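# Swap two tube racks between lab and reception through window

## Task

r1 begins in the laboratory and r2 in the reception; the door joining the rooms is locked, but a service window is open. Get the green rack, still holding every one of its tubes, standing on the reception's table, and get the grey rack standing on the lab bench. Neither rack nor any tube may ever reach the floor. When finished, both robots must release their grip and back away. No robot may tip over or be left leaning. A rack counts as placed only if it stays there without a robot supporting it.

## Robot and tools

Robots: r1 and r2 are identical Hello Robot Stretch 4 units. Each has an omni-wheel base, a mast with a vertical lift, a telescoping arm that reaches forward, a three-joint wrist (yaw, pitch, roll) and a two-finger gripper. Each carries four cameras: <name>_head_camera, <name>_head_left_camera, <name>_head_right_camera (all on the head) and <name>_wrist_camera (on the gripper). A robot is about 1.6 m tall, and its base edge lies within 0.23 m of the base origin.

Frames: every robot reports in its own base frame. The origin is on the floor beneath the base centre, x points ahead, y to the left, z up. hand_pose is a point between the open fingertips, expressed in that frame, and may be slightly wrong. Odometry is the base frame as it was when the scene began, and it comes from wheel turns only, so slipping shows up as false travel. Heading runs -3.142 to 3.142 and grows to the left. Neither robot knows where the other is; work that out from images, lidar_m and wrist_depth_mm.

execute_actions: the argument "actions" is a list with one action, or empty to just read state and images. The action is an object keyed by robot name ("r1", "r2"); each robot gets its own entry. Inside it:
- "base": exactly one relative motion measured from where the base last reported itself: {"translate_m": d} drives straight, forward positive, -2 to 2 m; {"strafe_m": d} slides sideways, left positive, -2 to 2 m; {"rotate_rad": d} spins in place, counter-clockwise from above positive, -3.2 to 3.2 rad. These are offsets, not destinations.
- "joints": absolute target positions by name: lift_m 0 to 1.2 m; arm_m 0 to 0.55 m of extension; wrist_yaw_rad -1.134 to 4.276 (0 ahead, positive left, 3.14 stowed backwards, above 3.4 the arm may block it); wrist_pitch_rad -1.117 to 4.259 (0 horizontal, 1.57 pointing down); wrist_roll_rad -1.117 to 4.259 (0 keeps the fingers level, positive turns clockwise as seen from behind); gripper_m -0.038 to 0.141 m, the fingertip gap (negative means squeezing together). Targets outside a range are clipped and noted; any other bad value or unknown key rejects the whole call.
- "pace": "slow", "default", "fast" or "max" (base up to 0.1/0.3/0.4/0.6 m/s and 1/2/3/4 rad/s; a raised lift lowers these).
- "contact_limits": {"arm_m": value from 0 (most gentle) to 0.75 (most forceful)}, default 0.5.
- {"end_of_arm": "enable_torque"} on its own revives wrist or gripper motors that shut off.
All motions in one action begin together. "cameras" picks which images come back (omit or ["all"] for all, [] for none).

wait: {"seconds": 0 to 10}; commands nothing new and returns state and images.
zoom_image: {"camera": name, "region": [x0, y0, x1, y1]} in pixels of that camera's latest full image, top-left origin, at most 504 by 504.
read_manual: returns licence texts only.
finished_scene: {"scene": n} closes the current scene permanently and reports success; the next task arrives in its result.

Result lines: base_status and joint_status tell how each motion ended: "done"; "off_target" (stopped short and may still be pushing); "contact_stop_at_<key>" (hit something; that part goes limp and may sag or roll); "limit_stop_at_<name>", including limit_stop_at_tilt (leaning beyond 6 degrees, drives go limp) and limit_stop_at_own_body (about to hit itself; often with gripper tilted up and rolled); "torque_fault" (a wrist or gripper motor maxed out and went limp until enable_torque). on_its_own lists what was not commanded this call; "held at" is the held target, not the actual position. An omitted joint or base may keep pushing toward its previous target without any status showing it. motor_effort gives percent of maximum, peak in brackets; a resting effort outside its normal band hints at a load or contact. A firm grip usually shows up in gripper effort; neither gripper_m nor "done" proves a grasp. base_tilt is in degrees (forward/right positive) with a fixed offset of up to about 1.5. If turned_by_wheels and turned_by_imu differ by over 0.1 rad, the base probably slipped or struck something. lidar_m: 12 distances in 30-degree sectors, first straight ahead, counter-clockwise (4th left, 7th behind, 10th right); "-" means nothing seen or closer than 0.25 m; glass and thin legs may be missed. wrist_depth_mm: 7x7 grid of depths from top left, 100 to 2000 mm.

Order and tips: unfold the wrist first (lift_m 0.4 with wrist_yaw_rad 0 in one action). To grab, open wider than the object, close to below its width; closing more pulls it toward the wrist. If fingertips jam on a surface, raise the lift. Hand racks across the open service window, since the door cannot be used.

Avoid: robots pressing against each other (a base already touching another robot must not drive further); driving or turning with over 1 kg held and arm_m above 0.2, especially fast; strong pushes with a high gripper; more than about 2 kg in a level gripper; letting racks or tubes drop or tilt so tubes spill. Between replies each robot keeps its last command, and a stop in one call cancels later calls in that reply. Before ending, open the grippers, pull away, and check the racks stand by themselves.

Each tool is called after "Emit:" as name(argument=value, ...) on one line, values as JSON.

## Session

Emit:
execute_actions(actions=[])

Scene clock: 0.00 s.
r1.base_odometry: x=+0.000 y=+0.000 heading=+0.000 (m, m, rad; r1's odometry frame)
r1.turned_by_wheels: +0.000 (rad since the last result)
r1.turned_by_imu: +0.000 (rad since the last result)
r1.base_tilt: forward=+0.1 right=-0.1 (deg)
r1.lidar_m: 1.11 1.23 1.75 1.02 0.91 0.85 0.97 1.13 1.13 1.25 1.97 2.15
r1.base_status: not commanded
r1.joint_positions: lift_m=+0.166 arm_m=+0.001 wrist_yaw_rad=+3.112 wrist_pitch_rad=-0.002 wrist_roll_rad=+0.006 gripper_m=+0.057
r1.joint_status: not commanded
r1.motor_effort: lift_m=+18 arm_m=+0 wrist_yaw_rad=+1 wrist_pitch_rad=-9 wrist_roll_rad=+0 gripper_m=-4 wheel_0=+0 wheel_1=+0 wheel_2=+0 (%)
r1.hand_pose: x=-0.1141 y=+0.0958 z=+0.3444 quat_wxyz=(+0.015, +0.001, +0.003, +1.000) (m; r1's base frame)
r1.wrist_depth_mm: - 139 1336 1205 1025 891 809 / - 128 1281 1182 1008 878 798 / - 126 186 1160 991 854 798 / 111 134 236 1118 960 842 778 / 1078 1281 1308 1098 946 820 768 / 1138 1336 1205 1078 917 820 759 / 1008 891 931 1008 188 809 741
r2.base_odometry: x=+0.000 y=+0.000 heading=+0.000 (m, m, rad; r2's odometry frame)
r2.turned_by_wheels: +0.000 (rad since the last result)
r2.turned_by_imu: +0.000 (rad since the last result)
r2.base_tilt: forward=+0.3 right=+0.2 (deg)
r2.lidar_m: 1.66 1.07 1.05 1.73 2.39 1.26 1.02 1.02 1.18 1.10 1.10 1.27
r2.base_status: not commanded
r2.joint_positions: lift_m=+0.221 arm_m=+0.000 wrist_yaw_rad=+3.058 wrist_pitch_rad=-0.014 wrist_roll_rad=+0.000 gripper_m=+0.057
r2.joint_status: not commanded
r2.motor_effort: lift_m=+19 arm_m=-1 wrist_yaw_rad=+1 wrist_pitch_rad=-6 wrist_roll_rad=-1 gripper_m=-4 wheel_0=+0 wheel_1=+0 wheel_2=+0 (%)
r2.hand_pose: x=-0.1091 y=+0.1111 z=+0.4030 quat_wxyz=(+0.042, +0.007, +0.000, +0.999) (m; r2's base frame)
r2.wrist_depth_mm: 131 258 1182 1366 1537 1808 - / 116 138 1182 1308 1499 1808 - / 116 139 1182 1308 1537 1756 - / 133 173 1182 1336 1499 1708 - / 976 1078 1160 1336 221 1618 1464 / 991 1060 196 1182 1042 1008 976 / 991 946 991 - 878 778 768
pictures: r1_head_camera, r1_head_left_camera, r1_head_right_camera, r1_wrist_camera, r2_head_camera, r2_head_left_camera, r2_head_right_camera, r2_wrist_camera
Images, in order (width x height): r1_head_camera 420x560, r1_head_left_camera 420x672, r1_head_right_camera 420x672, r1_wrist_camera 616x392, r2_head_camera 420x560, r2_head_left_camera 420x672, r2_head_right_camera 420x672, r2_wrist_camera 616x392.

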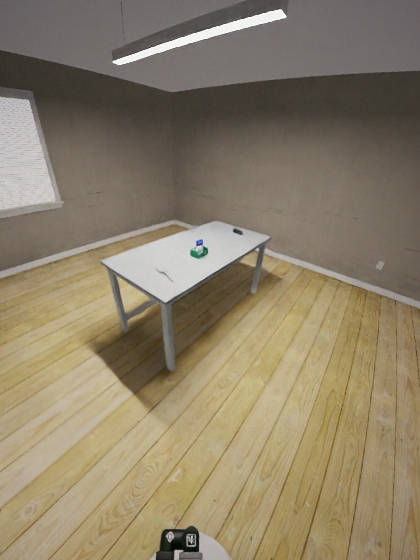

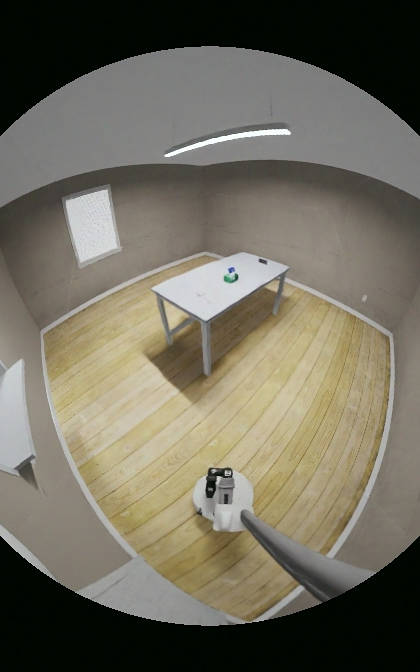

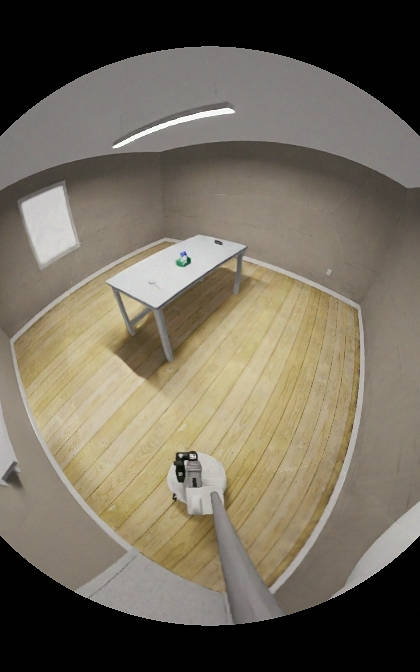

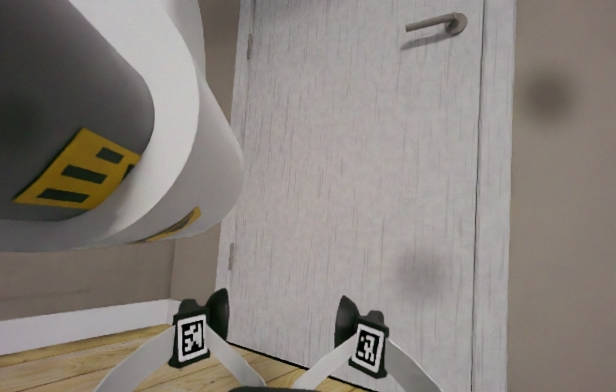

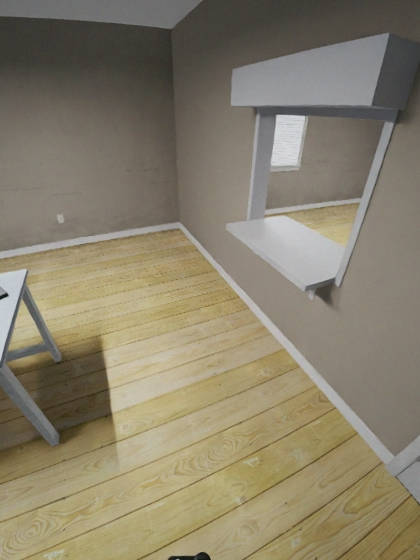

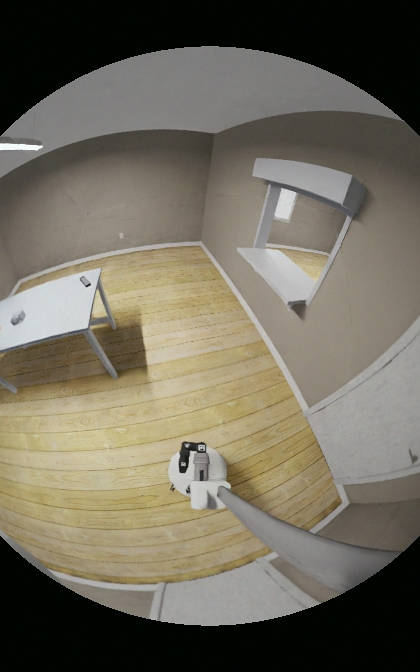

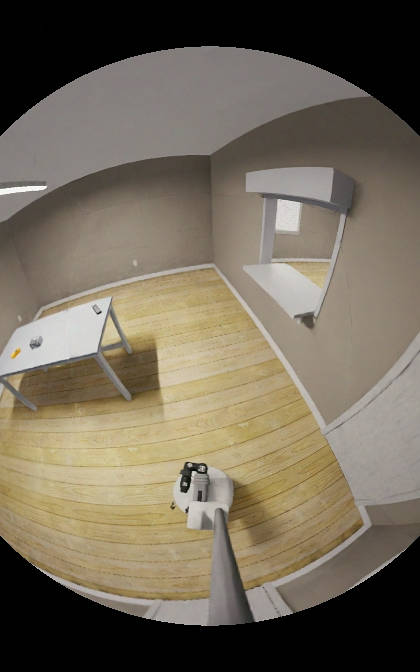

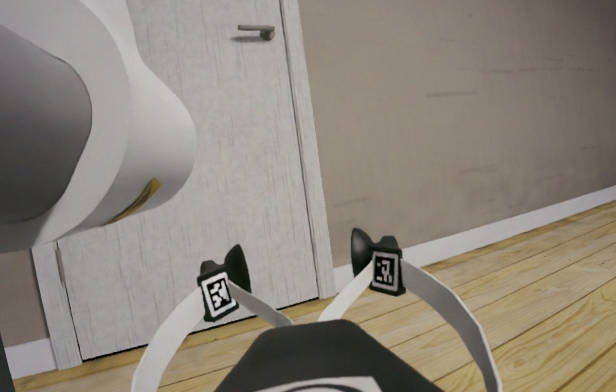

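Emit:
zoom_image(camera="r1_head_camera", region=[90, 200, 290, 320])

Emit:
execute_actions(actions=[{"r1":{"joints":{"lift_m":0.8,"wrist_yaw_rad":0,"gripper_m":0.1}},"r2":{"base":{"rotate_rad":1.1},"joints":{"lift_m":0.8,"wrist_yaw_rad":0,"gripper_m":0.1}}}], cameras=["r1_head_camera","r2_head_camera","r1_wrist_camera","r2_wrist_camera"])

Region (90, 200, 290, 320) of r1_head_camera's 420x560 image, scaled by 2.520, with more detail than that image has; it fills the top 302 rows of this view, and the rest is white.

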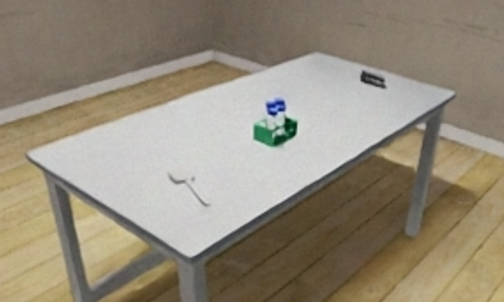

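Scene clock: 4.63 s.
r1.base_odometry: x=+0.000 y=+0.000 heading=+0.000 (m, m, rad; r1's odometry frame)
r1.turned_by_wheels: +0.000 (rad since the last result)
r1.turned_by_imu: -0.001 (rad since the last result)
r1.base_tilt: forward=+0.2 right=+0.0 (deg)
r1.lidar_m: 1.09 1.21 1.75 1.01 0.88 0.85 0.98 1.14 1.14 1.27 1.95 2.15
r1.base_status: not commanded
r1.joint_positions: lift_m=+0.800 arm_m=+0.001 wrist_yaw_rad=+0.000 wrist_pitch_rad=-0.002 wrist_roll_rad=+0.006 gripper_m=+0.100
r1.joint_status: all done
r1.motor_effort: lift_m=+22(25) arm_m=+0(0) wrist_yaw_rad=+0(6) wrist_pitch_rad=-7(10) wrist_roll_rad=-1(1) gripper_m=+2(4) wheel_0=+0(0) wheel_1=+0(0) wheel_2=+0(0) (%)
r1.hand_pose: x=+0.4603 y=-0.0873 z=+0.9785 quat_wxyz=(+1.000, +0.003, -0.001, +0.000) (m; r1's base frame)
r1.wrist_depth_mm: - - - - - - - / - - - - - - - / - - - - - - - / - - - - - - - / - - - - - - - / 1366 960 1160 1430 1921 - - / - 854 1008 - 189 - -
r2.base_odometry: x=+0.000 y=+0.000 heading=+1.100 (m, m, rad; r2's odometry frame)
r2.turned_by_wheels: +1.100 (rad since the last result)
r2.turned_by_imu: +1.109 (rad since the last result)
r2.base_tilt: forward=+0.3 right=+0.2 (deg)
r2.lidar_m: 1.05 1.89 2.21 1.22 1.01 1.03 1.19 1.11 1.12 1.24 1.79 1.04
r2.base_status: done
r2.joint_positions: lift_m=+0.800 arm_m=+0.000 wrist_yaw_rad=+0.000 wrist_pitch_rad=-0.014 wrist_roll_rad=+0.000 gripper_m=+0.100
r2.joint_status: all done
r2.motor_effort: lift_m=+23(25) arm_m=-1(1) wrist_yaw_rad=+1(5) wrist_pitch_rad=-5(6) wrist_roll_rad=+1(0) gripper_m=-2(2) wheel_0=+1(2) wheel_1=+2(5) wheel_2=+1(6) (%)
r2.hand_pose: x=+0.4596 y=-0.0873 z=+0.9819 quat_wxyz=(+1.000, +0.000, -0.007, +0.000) (m; r2's base frame)
r2.wrist_depth_mm: - - - - - - - / - - - - - - - / - - - - - - - / - - - - - - - / - - 1397 1255 224 - - / - - 1255 991 891 - - / - - - - 904 1618 1756
pictures: r1_head_camera, r1_wrist_camera, r2_head_camera, r2_wrist_camera
camera_calibration (this result's frames):
r1_wrist_camera: T_world_to_cam=[[-0.0648332, -0.997399, 0.0314841, -0.103753], [0.0956354, -0.0376156, -0.994705, 0.999562], [0.993303, -0.061479, 0.0978255, -0.34127], [0, 0, 0, 1]] pos_world=[0.236664, -0.0868651, 1.03092]
r2_wrist_camera: T_world_to_cam=[[-0.0289877, -0.995061, -0.0949353, 0.0156002], [-0.0293299, 0.0957811, -0.99497, 1.04684], [0.999149, -0.0260575, -0.0319615, -0.204031], [0, 0, 0, 1]] pos_world=[0.235014, -0.0900611, 1.03654]
Images, in order (width x height): r1_head_camera 420x560, r1_wrist_camera 616x392, r2_head_camera 420x560, r2_wrist_camera 616x392.

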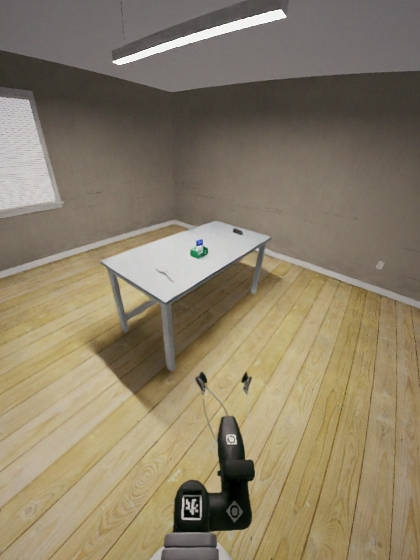

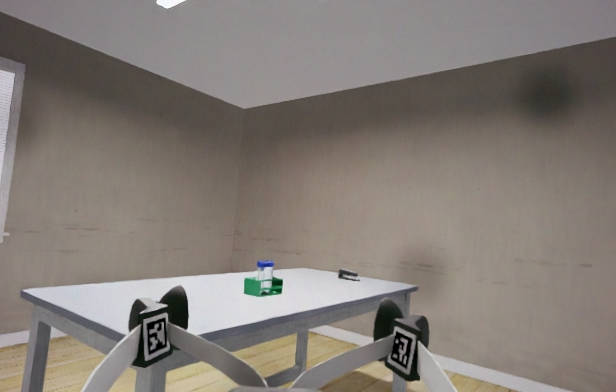

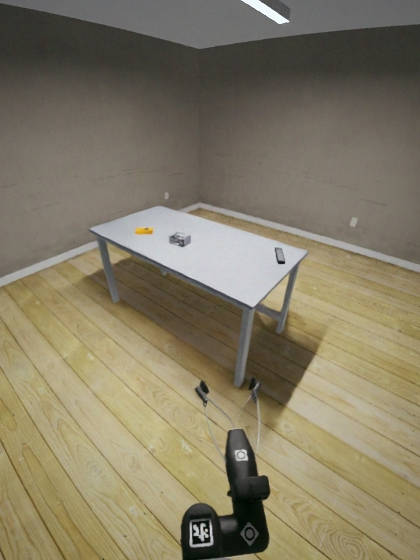

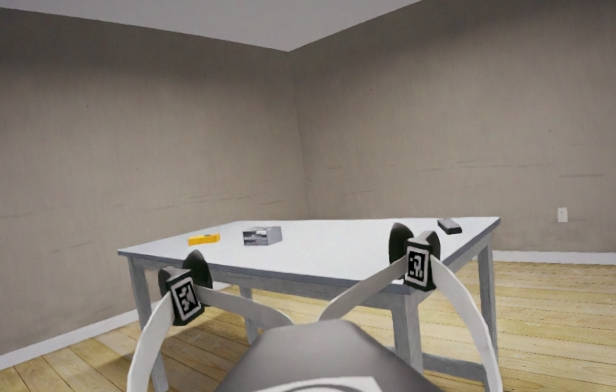

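Emit:
execute_actions(actions=[{"r1":{"base":{"rotate_rad":0.835},"joints":{"lift_m":0.68,"gripper_m":0.14}},"r2":{"base":{"rotate_rad":-0.765},"joints":{"lift_m":0.68,"gripper_m":0.14}}}], cameras=[])

Emit:
execute_actions(actions=[{"r1":{"base":{"strafe_m":-1.2},"pace":"fast"},"r2":{"base":{"strafe_m":1.33},"pace":"fast"}}], cameras=[])

Emit:
execute_actions(actions=[{"r1":{"base":{"translate_m":0.4},"pace":"fast"},"r2":{"base":{"translate_m":0.5},"pace":"fast"}}], cameras=["r1_head_camera","r2_head_camera","r1_wrist_camera","r2_wrist_camera"])

Scene clock: 12.10 s.
r1.base_odometry: x=+0.000 y=+0.000 heading=+0.835 (m, m, rad; r1's odometry frame)
r1.turned_by_wheels: +0.835 (rad since the last result)
r1.turned_by_imu: +0.839 (rad since the last result)
r1.base_tilt: forward=+0.3 right=-0.1 (deg)
r1.lidar_m: 3.56 1.01 0.95 0.86 0.88 1.19 1.14 1.17 1.57 3.39 1.27 1.07
r1.base_status: done
r1.joint_positions: lift_m=+0.680 arm_m=+0.001 wrist_yaw_rad=+0.000 wrist_pitch_rad=-0.002 wrist_roll_rad=+0.006 gripper_m=+0.140
r1.joint_status: all done
r1.motor_effort: lift_m=+15(21) arm_m=+0(0) wrist_yaw_rad=+0(0) wrist_pitch_rad=-10(7) wrist_roll_rad=+1(0) gripper_m=+1(3) wheel_0=-1(5) wheel_1=+0(5) wheel_2=+0(7) (%)
r1.hand_pose: x=+0.4603 y=-0.0874 z=+0.8590 quat_wxyz=(+1.000, +0.003, -0.001, +0.000) (m; r1's base frame)
r1.wrist_depth_mm: 1576 - - - - - - / 1618 - - - - - - / 1661 - - - - - - / 1661 - - - - - - / 1708 - - - - - - / 1756 206 - - - 1205 917 / 1708 - - - - - -
r2.base_odometry: x=+0.000 y=+0.000 heading=+0.335 (m, m, rad; r2's odometry frame)
r2.turned_by_wheels: -0.765 (rad since the last result)
r2.turned_by_imu: -0.775 (rad since the last result)
r2.base_tilt: forward=+0.3 right=+0.3 (deg)
r2.lidar_m: 3.67 1.05 1.36 3.15 1.49 1.09 1.01 1.10 1.15 1.09 1.18 1.31
r2.base_status: done
r2.joint_positions: lift_m=+0.680 arm_m=+0.000 wrist_yaw_rad=+0.000 wrist_pitch_rad=-0.014 wrist_roll_rad=+0.000 gripper_m=+0.140
r2.joint_status: all done
r2.motor_effort: lift_m=+15(21) arm_m=-1(1) wrist_yaw_rad=+2(0) wrist_pitch_rad=-8(7) wrist_roll_rad=+1(1) gripper_m=+0(1) wheel_0=+0(5) wheel_1=+0(4) wheel_2=-1(5) (%)
r2.hand_pose: x=+0.4595 y=-0.0874 z=+0.8625 quat_wxyz=(+1.000, +0.000, -0.007, +0.000) (m; r2's base frame)
r2.wrist_depth_mm: - - - - - 1863 - / - - - - - 1983 1576 / - - - - - - 1576 / - - - - - - 1430 / 1118 1336 - - - 1808 1537 / 904 209 - - - 1863 1576 / - 1921 1983 - 1756 1576 1499
pictures: none
No camera images: the call's "cameras" was empty. Leave "cameras" out to get every camera's image.

Scene clock: 16.70 s.
r1.base_odometry: x=+0.889 y=-0.806 heading=+0.835 (m, m, rad; r1's odometry frame)
r1.turned_by_wheels: +0.000 (rad since the last result)
r1.turned_by_imu: -0.002 (rad since the last result)
r1.base_tilt: forward=+0.3 right=-0.1 (deg)
r1.lidar_m: 0.87 0.91 2.07 2.07 1.67 1.16 1.07 1.11 1.46 2.17 1.37 0.94
r1.base_status: done
r1.joint_positions: lift_m=+0.680 arm_m=+0.001 wrist_yaw_rad=+0.000 wrist_pitch_rad=-0.002 wrist_roll_rad=+0.006 gripper_m=+0.140
r1.joint_status: not commanded
r1.motor_effort: lift_m=+15(15) arm_m=+0(0) wrist_yaw_rad=+0(0) wrist_pitch_rad=-8(7) wrist_roll_rad=+1(0) gripper_m=+1(0) wheel_0=-1(11) wheel_1=+0(10) wheel_2=-1(3) (%)
r1.hand_pose: x=+0.4603 y=-0.0874 z=+0.8590 quat_wxyz=(+1.000, +0.003, -0.001, +0.000) (m; r1's base frame)
r1.wrist_depth_mm: - - - - - - - / - - - - - - - / - - - - - - - / - - - - - - - / - - - - - - - / 647 206 676 699 741 831 931 / - - 676 683 699 715 732
r2.base_odometry: x=-0.437 y=+1.256 heading=+0.335 (m, m, rad; r2's odometry frame)
r2.turned_by_wheels: +0.000 (rad since the last result)
r2.turned_by_imu: +0.001 (rad since the last result)
r2.base_tilt: forward=+0.3 right=+0.2 (deg)
r2.lidar_m: 0.92 0.98 1.90 1.82 1.45 1.07 1.03 1.08 1.50 2.44 2.42 0.97
r2.base_status: done
r2.joint_positions: lift_m=+0.680 arm_m=+0.000 wrist_yaw_rad=+0.000 wrist_pitch_rad=-0.014 wrist_roll_rad=+0.000 gripper_m=+0.140
r2.joint_status: not commanded
r2.motor_effort: lift_m=+16(16) arm_m=-1(1) wrist_yaw_rad=+2(2) wrist_pitch_rad=-6(7) wrist_roll_rad=-1(1) gripper_m=+0(0) wheel_0=+0(9) wheel_1=-1(8) wheel_2=+0(0) (%)
r2.hand_pose: x=+0.4595 y=-0.0874 z=+0.8624 quat_wxyz=(+1.000, +0.000, -0.007, +0.000) (m; r2's base frame)
r2.wrist_depth_mm: - - - - - - - / - - - - - - - / - - - - - - - / - - - - 1430 1138 960 / 1138 904 809 768 732 741 - / 759 209 759 163 - 1983 1983 / - 1983 1921 - 1499 1537 1499
pictures: none
No camera images: the call's "cameras" was empty. Leave "cameras" out to get every camera's image.

Scene clock: 19.37 s.
r1.base_odometry: x=+1.158 y=-0.509 heading=+0.835 (m, m, rad; r1's odometry frame)
r1.turned_by_wheels: +0.000 (rad since the last result)
r1.turned_by_imu: -0.002 (rad since the last result)
r1.base_tilt: forward=+0.2 right=+0.0 (deg)
r1.lidar_m: 0.47 0.51 0.66 1.96 2.18 1.59 1.46 1.51 2.01 2.14 0.74 0.49
r1.base_status: done
r1.joint_positions: lift_m=+0.680 arm_m=+0.001 wrist_yaw_rad=+0.000 wrist_pitch_rad=-0.002 wrist_roll_rad=+0.006 gripper_m=+0.140
r1.joint_status: not commanded
r1.motor_effort: lift_m=+15(15) arm_m=+0(0) wrist_yaw_rad=+1(1) wrist_pitch_rad=-8(8) wrist_roll_rad=+0(0) gripper_m=+0(3) wheel_0=-1(6) wheel_1=+0(5) wheel_2=+1(10) (%)
r1.hand_pose: x=+0.4603 y=-0.0874 z=+0.8590 quat_wxyz=(+1.000, +0.003, -0.001, +0.000) (m; r1's base frame)
r1.wrist_depth_mm: - - - - - - - / - - - - - - - / - - - - - - - / - - - - - - - / - - - - - - - / 591 206 539 525 750 831 931 / 375 340 345 387 373 427 500
r2.base_odometry: x=+0.035 y=+1.421 heading=+0.335 (m, m, rad; r2's odometry frame)
r2.turned_by_wheels: +0.000 (rad since the last result)
r2.turned_by_imu: -0.003 (rad since the last result)
r2.base_tilt: forward=+0.3 right=+0.2 (deg)
r2.lidar_m: 0.43 0.46 0.63 1.82 1.92 1.60 1.52 1.61 2.26 2.27 0.65 0.46
r2.base_status: done
r2.joint_positions: lift_m=+0.680 arm_m=+0.000 wrist_yaw_rad=+0.000 wrist_pitch_rad=-0.014 wrist_roll_rad=+0.000 gripper_m=+0.140
r2.joint_status: not commanded
r2.motor_effort: lift_m=+16(16) arm_m=-1(1) wrist_yaw_rad=+1(2) wrist_pitch_rad=-6(7) wrist_roll_rad=-1(1) gripper_m=+2(1) wheel_0=+0(5) wheel_1=+0(7) wheel_2=+1(11) (%)
r2.hand_pose: x=+0.4596 y=-0.0874 z=+0.8624 quat_wxyz=(+1.000, +0.000, -0.007, +0.000) (m; r2's base frame)
r2.wrist_depth_mm: - - - - - - - / - - - - - - - / - - - - - - - / - - - - - - 904 / - 946 778 525 549 430 477 / 449 209 384 373 364 329 320 / 357 325 320 - 286 260 -
pictures: r1_head_camera, r1_wrist_camera, r2_head_camera, r2_wrist_camera
camera_calibration (this result's frames):
r1_wrist_camera: T_world_to_cam=[[-0.0651566, -0.997378, 0.031484, -0.0999368], [0.0956233, -0.0376465, -0.994705, 0.880753], [0.993283, -0.061801, 0.0978256, -0.329584], [0, 0, 0, 1]] pos_world=[0.236638, -0.0868862, 0.911478]
r2_wrist_camera: T_world_to_cam=[[-0.0292626, -0.995053, -0.0949352, 0.00430677], [-0.0293033, 0.095789, -0.99497, 0.927985], [0.999142, -0.0263335, -0.0319614, -0.20785], [0, 0, 0, 1]] pos_world=[0.234991, -0.0900787, 0.917083]
Images, in order (width x height): r1_head_camera 420x560, r1_wrist_camera 616x392, r2_head_camera 420x560, r2_wrist_camera 616x392.

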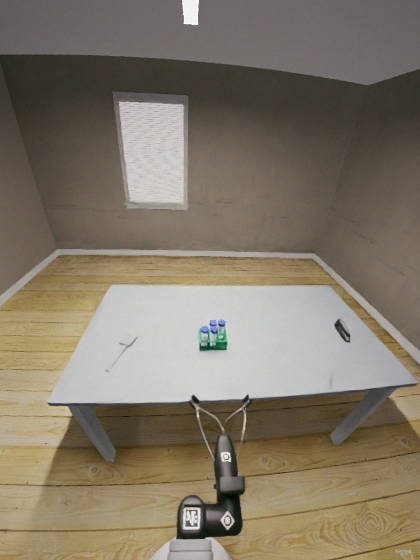

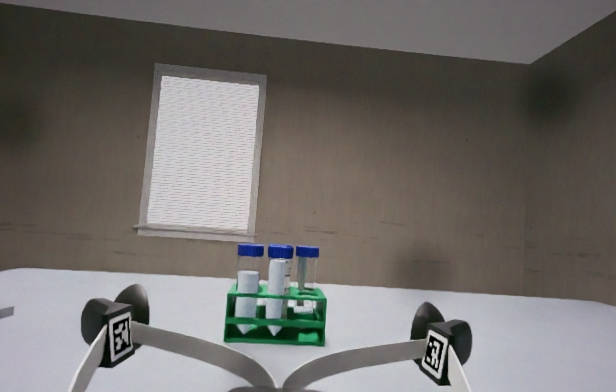

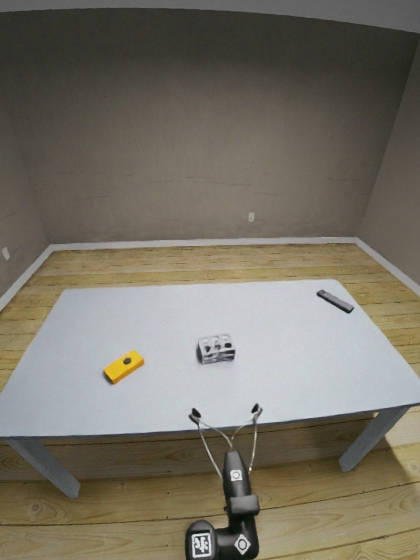

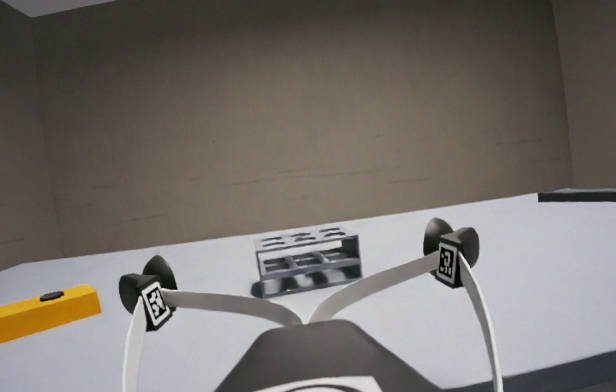

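Emit:
execute_actions(actions=[{"r1":{"base":{"strafe_m":0.005},"joints":{"lift_m":0.64,"arm_m":0.14}},"r2":{"base":{"strafe_m":-0.01},"joints":{"lift_m":0.64,"arm_m":0.12}}}], cameras=["r1_head_camera","r2_head_camera","r1_wrist_camera","r2_wrist_camera"])

Scene clock: 24.87 s.
r1.base_odometry: x=+1.154 y=-0.506 heading=+0.835 (m, m, rad; r1's odometry frame)
r1.turned_by_wheels: +0.000 (rad since the last result)
r1.turned_by_imu: -0.001 (rad since the last result)
r1.base_tilt: forward=+0.2 right=+0.0 (deg)
r1.lidar_m: 0.47 0.50 0.68 1.98 2.16 1.60 1.48 1.52 1.97 2.15 0.73 0.53
r1.base_status: done
r1.joint_positions: lift_m=+0.640 arm_m=+0.139 wrist_yaw_rad=+0.000 wrist_pitch_rad=-0.002 wrist_roll_rad=+0.006 gripper_m=+0.140
r1.joint_status: all done
r1.motor_effort: lift_m=+15(13) arm_m=+8(8) wrist_yaw_rad=+0(2) wrist_pitch_rad=-10(9) wrist_roll_rad=+0(0) gripper_m=+2(1) wheel_0=+1(6) wheel_1=+0(5) wheel_2=+0(1) (%)
r1.hand_pose: x=+0.5980 y=-0.0874 z=+0.8190 quat_wxyz=(+1.000, +0.003, -0.001, +0.000) (m; r1's base frame)
r1.wrist_depth_mm: - - - - - - - / - - - - - - - / - - - - - - - / - - - - - - - / - - - 410 - - - / 424 206 375 375 539 609 683 / 273 247 252 279 271 312 359
r2.base_odometry: x=+0.038 y=+1.411 heading=+0.335 (m, m, rad; r2's odometry frame)
r2.turned_by_wheels: +0.000 (rad since the last result)
r2.turned_by_imu: -0.002 (rad since the last result)
r2.base_tilt: forward=+0.3 right=+0.2 (deg)
r2.lidar_m: 0.43 0.45 0.67 1.83 1.91 1.59 1.52 1.61 2.23 2.27 0.66 0.47
r2.base_status: done
r2.joint_positions: lift_m=+0.640 arm_m=+0.119 wrist_yaw_rad=+0.000 wrist_pitch_rad=-0.014 wrist_roll_rad=+0.000 gripper_m=+0.140
r2.joint_status: all done
r2.motor_effort: lift_m=+15(15) arm_m=+6(5) wrist_yaw_rad=+1(2) wrist_pitch_rad=-7(8) wrist_roll_rad=+0(1) gripper_m=-1(0) wheel_0=+1(5) wheel_1=+1(6) wheel_2=+0(1) (%)
r2.hand_pose: x=+0.5783 y=-0.0874 z=+0.8225 quat_wxyz=(+1.000, +0.000, -0.007, +0.000) (m; r2's base frame)
r2.wrist_depth_mm: - - - - - - - / - - - - - - - / - - - - - - - / - - - - - 809 691 / 809 683 504 389 394 310 355 / 377 209 279 268 265 240 236 / 260 236 233 - 208 190 -
pictures: r1_head_camera, r1_wrist_camera, r2_head_camera, r2_wrist_camera
camera_calibration (this result's frames):
r1_wrist_camera: T_world_to_cam=[[-0.0651652, -0.997378, 0.0314829, -0.0896979], [0.0956388, -0.0376473, -0.994704, 0.827799], [0.993281, -0.0618091, 0.0978413, -0.462527], [0, 0, 0, 1]] pos_world=[0.374404, -0.0868867, 0.871493]
r2_wrist_camera: T_world_to_cam=[[-0.0292077, -0.995055, -0.0949355, 0.00397272], [-0.0293016, 0.0957876, -0.99497, 0.891726], [0.999144, -0.026279, -0.0319544, -0.327718], [0, 0, 0, 1]] pos_world=[0.353683, -0.0900752, 0.877146]
Images, in order (width x height): r1_head_camera 420x560, r1_wrist_camera 616x392, r2_head_camera 420x560, r2_wrist_camera 616x392.

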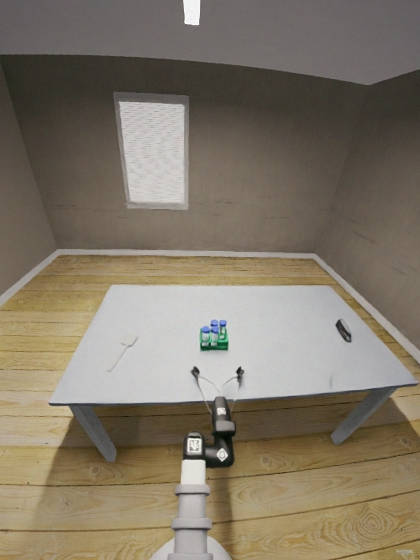

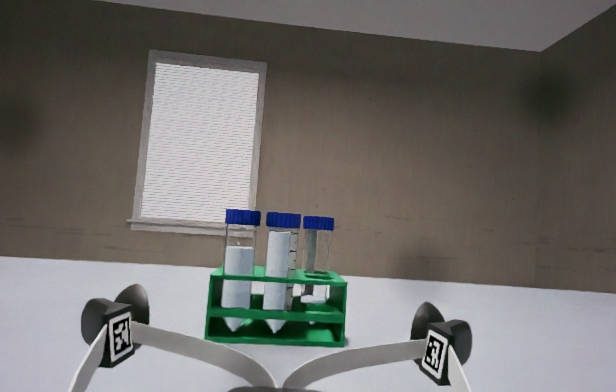

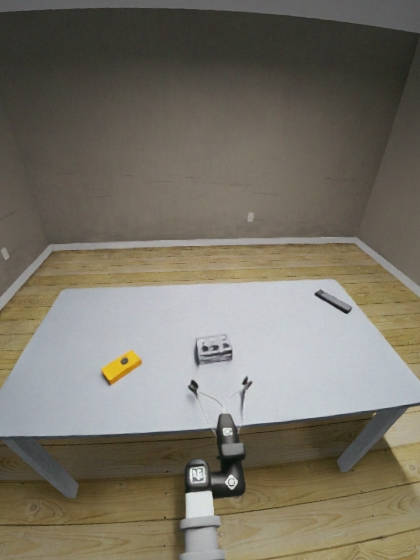

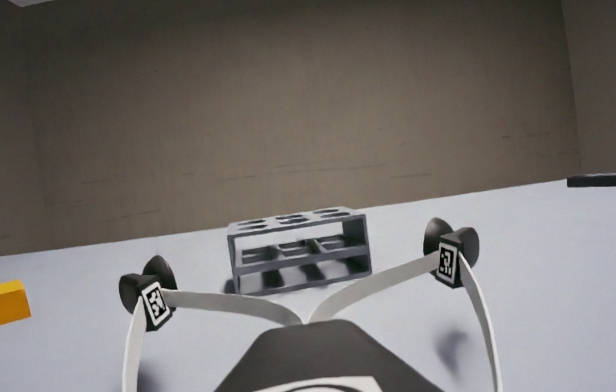

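Emit:
execute_actions(actions=[{"r1":{"joints":{"lift_m":0.62,"arm_m":0.24}},"r2":{"joints":{"lift_m":0.628,"arm_m":0.2}}}], cameras=["r1_wrist_camera","r2_wrist_camera"])

Scene clock: 28.13 s.
r1.base_odometry: x=+1.154 y=-0.506 heading=+0.835 (m, m, rad; r1's odometry frame)
r1.turned_by_wheels: +0.000 (rad since the last result)
r1.turned_by_imu: +0.021 (rad since the last result)
r1.base_tilt: forward=+0.2 right=+0.0 (deg)
r1.lidar_m: 0.48 0.51 0.69 1.94 2.16 1.59 1.47 1.50 2.04 2.16 0.72 0.54
r1.base_status: not commanded
r1.joint_positions: lift_m=+0.620 arm_m=+0.206 wrist_yaw_rad=-0.002 wrist_pitch_rad=-0.001 wrist_roll_rad=+0.007 gripper_m=+0.140
r1.joint_status: arm_m contact_stop (moved +0.068 of +0.101); the others done
r1.on_its_own: arm_m is slack since a contact_stop (your +0.240 is given up)
r1.motor_effort: lift_m=+17(17) arm_m=+0(25) wrist_yaw_rad=+6(45) wrist_pitch_rad=-10(31) wrist_roll_rad=+0(3) gripper_m=+1(0) wheel_0=+0(4) wheel_1=-1(8) wheel_2=-1(11) (%)
r1.hand_pose: x=+0.6654 y=-0.0880 z=+0.7988 quat_wxyz=(+1.000, +0.003, -0.001, -0.001) (m; r1's base frame)
r1.wrist_depth_mm: - - - - - - - / - - - - - - - / - - - - - - - / - - - - - - - / 768 - 750 304 - - - / 343 206 298 306 334 492 554 / 221 200 205 227 220 253 294
r2.base_odometry: x=+0.038 y=+1.411 heading=+0.335 (m, m, rad; r2's odometry frame)
r2.turned_by_wheels: +0.000 (rad since the last result)
r2.turned_by_imu: +0.019 (rad since the last result)
r2.base_tilt: forward=+0.3 right=+0.2 (deg)
r2.lidar_m: 0.45 0.48 0.67 1.84 1.91 1.59 1.50 1.62 2.28 2.29 0.63 0.49
r2.base_status: not commanded
r2.joint_positions: lift_m=+0.629 arm_m=+0.161 wrist_yaw_rad=-0.006 wrist_pitch_rad=-0.019 wrist_roll_rad=-0.001 gripper_m=+0.140
r2.joint_status: arm_m contact_stop (moved +0.042 of +0.081); the others done
r2.on_its_own: arm_m is slack since a contact_stop (your +0.200 is given up); wrist_yaw_rad is at rest, and its effort (+19) is outside its rest range (-13 to +13)
r2.motor_effort: lift_m=+14(18) arm_m=+0(32) wrist_yaw_rad=+19(58) wrist_pitch_rad=+10(33) wrist_roll_rad=+3(6) gripper_m=-2(2) wheel_0=+3(6) wheel_1=+1(10) wheel_2=-6(12) (%)
r2.hand_pose: x=+0.6199 y=-0.0892 z=+0.8124 quat_wxyz=(+1.000, +0.000, -0.010, -0.003) (m; r2's base frame)
r2.wrist_depth_mm: - - - - - - - / - - - - - - - / - - - - - - - / - - - - - 820 683 / 809 676 512 351 325 298 345 / 359 200 265 256 252 228 224 / 245 223 220 - 196 179 -
pictures: r1_wrist_camera, r2_wrist_camera
camera_calibration (this result's frames):
r1_wrist_camera: T_world_to_cam=[[-0.0671371, -0.997246, 0.0315039, -0.0839415], [0.0947222, -0.0378031, -0.994786, 0.801824], [0.993237, -0.0638029, 0.0969993, -0.526928], [0, 0, 0, 1]] pos_world=[0.441779, -0.0870184, 0.8514]
r2_wrist_camera: T_world_to_cam=[[-0.0350458, -0.994912, -0.0944521, 0.00563692], [-0.023247, 0.0952961, -0.995177, 0.879417], [0.999115, -0.032681, -0.0264684, -0.37468], [0, 0, 0, 1]] pos_world=[0.39499, -0.0904417, 0.865791]
Images, in order (width x height): r1_wrist_camera 616x392, r2_wrist_camera 616x392.

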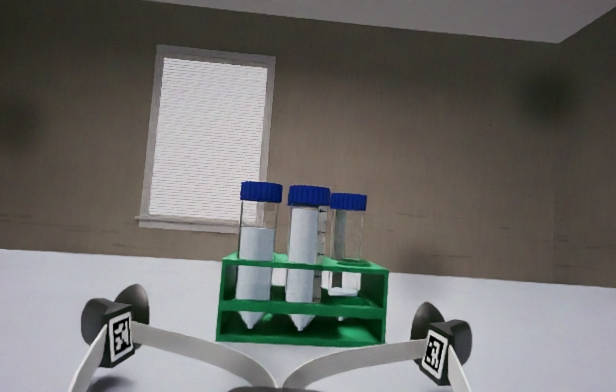

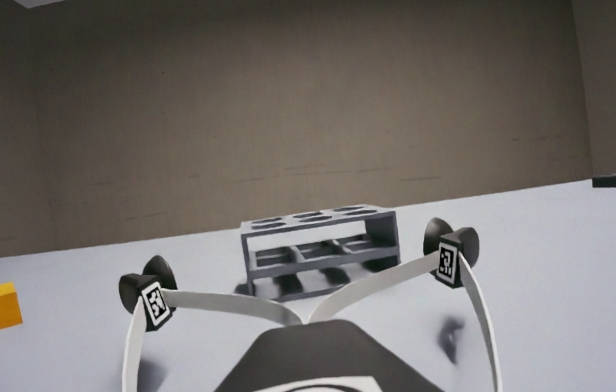

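Emit:
execute_actions(actions=[{"r1":{"base":{"rotate_rad":-0.02},"joints":{"lift_m":0.735,"arm_m":0.17}},"r2":{"base":{"rotate_rad":-0.02},"joints":{"lift_m":0.745,"arm_m":0.13}}}], cameras=[])

Emit:
execute_actions(actions=[{"r1":{"joints":{"wrist_pitch_rad":0.35,"wrist_yaw_rad":0,"arm_m":0.22}},"r2":{"joints":{"wrist_pitch_rad":0.35,"wrist_yaw_rad":0,"arm_m":0.17}}}], cameras=["r1_wrist_camera","r2_wrist_camera"])

Scene clock: 31.90 s.
r1.base_odometry: x=+1.154 y=-0.506 heading=+0.815 (m, m, rad; r1's odometry frame)
r1.turned_by_wheels: -0.020 (rad since the last result)
r1.turned_by_imu: -0.021 (rad since the last result)
r1.base_tilt: forward=+0.2 right=-0.1 (deg)
r1.lidar_m: 0.50 0.48 0.69 1.96 2.17 1.57 1.46 1.52 2.02 2.17 0.75 0.52
r1.base_status: done
r1.joint_positions: lift_m=+0.735 arm_m=+0.171 wrist_yaw_rad=+0.000 wrist_pitch_rad=-0.002 wrist_roll_rad=+0.007 gripper_m=+0.140
r1.joint_status: all done
r1.motor_effort: lift_m=+22(22) arm_m=-8(10) wrist_yaw_rad=+1(6) wrist_pitch_rad=-8(11) wrist_roll_rad=+0(0) gripper_m=-1(3) wheel_0=+0(3) wheel_1=+0(2) wheel_2=+1(4) (%)
r1.hand_pose: x=+0.6307 y=-0.0874 z=+0.9134 quat_wxyz=(+1.000, +0.003, -0.001, +0.000) (m; r1's base frame)
r1.wrist_depth_mm: - - - - - - - / - - - - - - - / - - - - - - - / - - - - - - - / - - - - - - - / 788 206 - 750 - - - / 504 459 322 330 504 574 668
r2.base_odometry: x=+0.038 y=+1.411 heading=+0.315 (m, m, rad; r2's odometry frame)
r2.turned_by_wheels: -0.020 (rad since the last result)
r2.turned_by_imu: -0.022 (rad since the last result)
r2.base_tilt: forward=+0.3 right=+0.2 (deg)
r2.lidar_m: 0.44 0.46 0.67 1.83 1.91 1.59 1.52 1.60 2.22 2.28 0.66 0.48
r2.base_status: done
r2.joint_positions: lift_m=+0.745 arm_m=+0.131 wrist_yaw_rad=+0.000 wrist_pitch_rad=-0.014 wrist_roll_rad=-0.001 gripper_m=+0.140
r2.joint_status: all done
r2.motor_effort: lift_m=+23(23) arm_m=-6(7) wrist_yaw_rad=+2(19) wrist_pitch_rad=-6(9) wrist_roll_rad=+1(0) gripper_m=+0(3) wheel_0=+2(6) wheel_1=-1(3) wheel_2=+0(2) (%)
r2.hand_pose: x=+0.5905 y=-0.0875 z=+0.9270 quat_wxyz=(+1.000, +0.000, -0.007, +0.000) (m; r2's base frame)
r2.wrist_depth_mm: - - - - - - - / - - - - - - - / - - - - - - - / - - - - - - - / - - - - 831 609 683 / 732 208 539 382 496 469 459 / 508 459 459 - 402 373 357
pictures: none
No camera images: the call's "cameras" was empty. Leave "cameras" out to get every camera's image.

Scene clock: 32.90 s.
r1.base_odometry: x=+1.154 y=-0.506 heading=+0.815 (m, m, rad; r1's odometry frame)
r1.turned_by_wheels: +0.000 (rad since the last result)
r1.turned_by_imu: +0.000 (rad since the last result)
r1.base_tilt: forward=+0.1 right=+0.0 (deg)
r1.lidar_m: 0.48 0.50 0.68 1.94 2.17 1.59 1.47 1.53 2.01 2.16 0.75 0.50
r1.base_status: not commanded
r1.joint_positions: lift_m=+0.735 arm_m=+0.219 wrist_yaw_rad=+0.000 wrist_pitch_rad=+0.352 wrist_roll_rad=+0.007 gripper_m=+0.140
r1.joint_status: all done
r1.motor_effort: lift_m=+22(22) arm_m=+7(8) wrist_yaw_rad=+1(1) wrist_pitch_rad=-7(10) wrist_roll_rad=+0(0) gripper_m=+0(0) wheel_0=+0(0) wheel_1=+0(0) wheel_2=+1(1) (%)
r1.hand_pose: x=+0.6604 y=-0.0874 z=+0.8135 quat_wxyz=(+0.985, +0.003, +0.175, -0.001) (m; r1's base frame)
r1.wrist_depth_mm: - - - - - - - / - - - - - - - / - - - - - - - / 539 574 554 329 707 768 831 / 382 394 304 307 430 477 504 / 294 206 297 304 315 345 359 / 238 227 230 240 243 262 282
r2.base_odometry: x=+0.038 y=+1.411 heading=+0.315 (m, m, rad; r2's odometry frame)
r2.turned_by_wheels: +0.000 (rad since the last result)
r2.turned_by_imu: +0.000 (rad since the last result)
r2.base_tilt: forward=+0.4 right=+0.2 (deg)
r2.lidar_m: 0.44 0.45 0.66 1.82 1.90 1.58 1.52 1.59 2.23 2.30 0.64 0.45
r2.base_status: not commanded
r2.joint_positions: lift_m=+0.745 arm_m=+0.169 wrist_yaw_rad=+0.000 wrist_pitch_rad=+0.352 wrist_roll_rad=-0.001 gripper_m=+0.140
r2.joint_status: all done
r2.motor_effort: lift_m=+23(23) arm_m=+6(7) wrist_yaw_rad=+2(1) wrist_pitch_rad=-6(7) wrist_roll_rad=+1(3) gripper_m=-2(1) wheel_0=+1(2) wheel_1=-1(1) wheel_2=+0(0) (%)
r2.hand_pose: x=+0.6106 y=-0.0874 z=+0.8236 quat_wxyz=(+0.985, +0.000, +0.175, +0.000) (m; r2's base frame)
r2.wrist_depth_mm: - - - - - - - / - - - - - - - / - 778 691 640 591 549 525 / 530 500 436 351 392 394 375 / 382 368 338 329 317 279 296 / 297 209 263 257 256 244 242 / 249 237 237 - 225 213 -
pictures: r1_wrist_camera, r2_wrist_camera
camera_calibration (this result's frames):
r1_wrist_camera: T_world_to_cam=[[-0.0503768, -0.997371, 0.0520922, -0.112033], [-0.254764, -0.0376, -0.966272, 1.02461], [0.96569, -0.0619489, -0.2522, -0.220918], [0, 0, 0, 1]] pos_world=[0.468728, -0.0868986, 0.940172]
r2_wrist_camera: T_world_to_cam=[[-0.061145, -0.995096, -0.0777457, 0.0103258], [-0.382831, 0.0953152, -0.918888, 1.04691], [0.921793, -0.0264219, -0.386782, -0.0205949], [0, 0, 0, 1]] pos_world=[0.420405, -0.0900554, 0.954829]
Images, in order (width x height): r1_wrist_camera 616x392, r2_wrist_camera 616x392.

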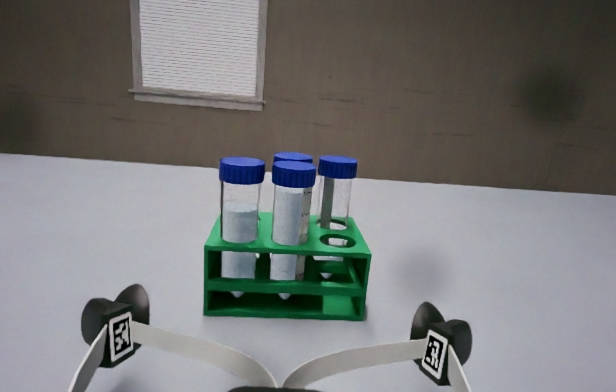

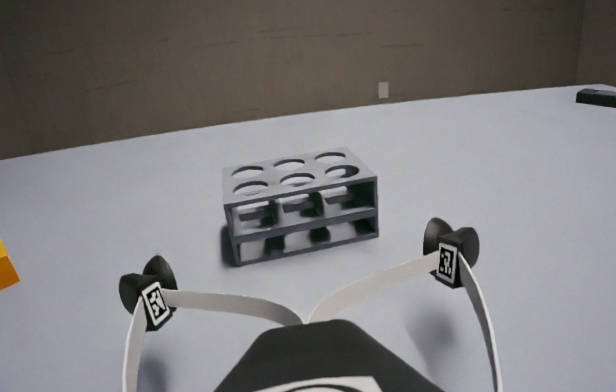

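Emit:
execute_actions(actions=[{"r1":{"joints":{"lift_m":0.73,"arm_m":0.31},"pace":"slow","contact_limits":{"arm_m":0.2}},"r2":{"joints":{"lift_m":0.74,"arm_m":0.26},"pace":"slow","contact_limits":{"arm_m":0.2}}}], cameras=["r1_head_camera","r2_head_camera","r1_wrist_camera","r2_wrist_camera"])

Scene clock: 39.73 s.
r1.base_odometry: x=+1.154 y=-0.506 heading=+0.815 (m, m, rad; r1's odometry frame)
r1.turned_by_wheels: +0.000 (rad since the last result)
r1.turned_by_imu: -0.001 (rad since the last result)
r1.base_tilt: forward=+0.2 right=+0.1 (deg)
r1.lidar_m: 0.47 0.49 0.67 1.95 2.15 1.60 1.46 1.50 2.00 2.17 0.75 0.52
r1.base_status: not commanded
r1.joint_positions: lift_m=+0.730 arm_m=+0.309 wrist_yaw_rad=+0.000 wrist_pitch_rad=+0.352 wrist_roll_rad=+0.007 gripper_m=+0.140
r1.joint_status: all done
r1.motor_effort: lift_m=+14(21) arm_m=+8(10) wrist_yaw_rad=+1(0) wrist_pitch_rad=-6(7) wrist_roll_rad=+1(0) gripper_m=-2(0) wheel_0=+0(0) wheel_1=+0(0) wheel_2=+1(1) (%)
r1.contact_limits: arm_m 0.2
r1.hand_pose: x=+0.7503 y=-0.0874 z=+0.8091 quat_wxyz=(+0.985, +0.003, +0.175, -0.001) (m; r1's base frame)
r1.wrist_depth_mm: - - - - - - - / - - - - - - - / - - - - - - - / 525 554 202 216 634 741 - / 370 384 236 206 439 462 488 / 286 205 211 214 235 338 351 / 232 217 206 213 220 255 276
r2.base_odometry: x=+0.038 y=+1.411 heading=+0.315 (m, m, rad; r2's odometry frame)
r2.turned_by_wheels: +0.000 (rad since the last result)
r2.turned_by_imu: -0.002 (rad since the last result)
r2.base_tilt: forward=+0.3 right=+0.2 (deg)
r2.lidar_m: 0.44 0.45 0.64 1.82 1.90 1.57 1.51 1.60 2.21 2.28 0.65 0.46
r2.base_status: not commanded
r2.joint_positions: lift_m=+0.740 arm_m=+0.259 wrist_yaw_rad=+0.000 wrist_pitch_rad=+0.352 wrist_roll_rad=-0.001 gripper_m=+0.140
r2.joint_status: all done
r2.motor_effort: lift_m=+15(22) arm_m=+6(7) wrist_yaw_rad=+1(1) wrist_pitch_rad=-6(5) wrist_roll_rad=+2(1) gripper_m=+1(1) wheel_0=+1(2) wheel_1=-1(1) wheel_2=+0(0) (%)
r2.contact_limits: arm_m 0.2
r2.hand_pose: x=+0.7006 y=-0.0874 z=+0.8192 quat_wxyz=(+0.985, +0.000, +0.175, +0.000) (m; r2's base frame)
r2.wrist_depth_mm: - - - - - - - / - - - - - - - / - - 683 615 574 535 512 / 521 488 452 304 382 382 368 / 373 357 267 257 245 271 286 / 289 209 253 236 249 238 236 / 244 232 231 - 219 208 -
pictures: r1_head_camera, r1_wrist_camera, r2_head_camera, r2_wrist_camera
camera_calibration (this result's frames):
r1_wrist_camera: T_world_to_cam=[[-0.0503714, -0.997371, 0.0520974, -0.107278], [-0.254862, -0.0376, -0.966246, 1.04331], [0.965665, -0.0619489, -0.252298, -0.308824], [0, 0, 0, 1]] pos_world=[0.558718, -0.0868986, 0.935768]
r2_wrist_camera: T_world_to_cam=[[-0.0611527, -0.995096, -0.0777395, 0.0154858], [-0.382924, 0.0953151, -0.918849, 1.07735], [0.921753, -0.0264218, -0.386875, -0.105102], [0, 0, 0, 1]] pos_world=[0.51037, -0.0900553, 0.950469]
Images, in order (width x height): r1_head_camera 420x560, r1_wrist_camera 616x392, r2_head_camera 420x560, r2_wrist_camera 616x392.

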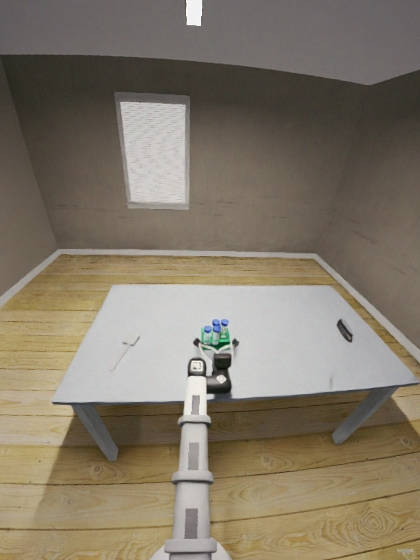

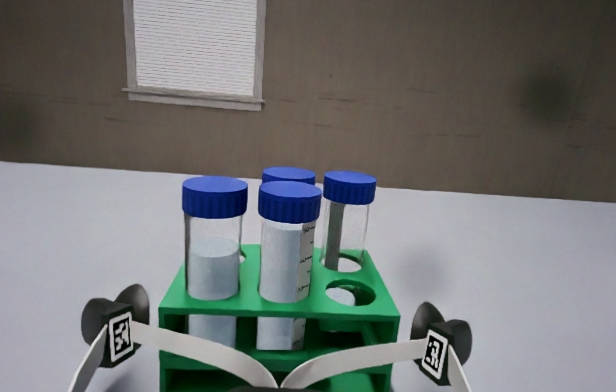

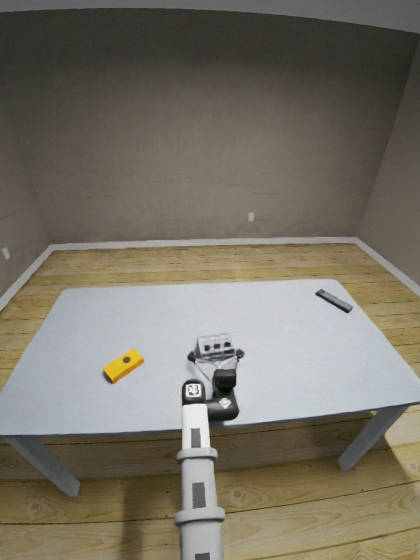

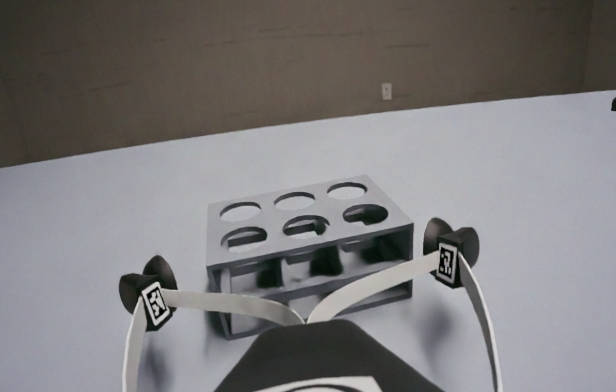

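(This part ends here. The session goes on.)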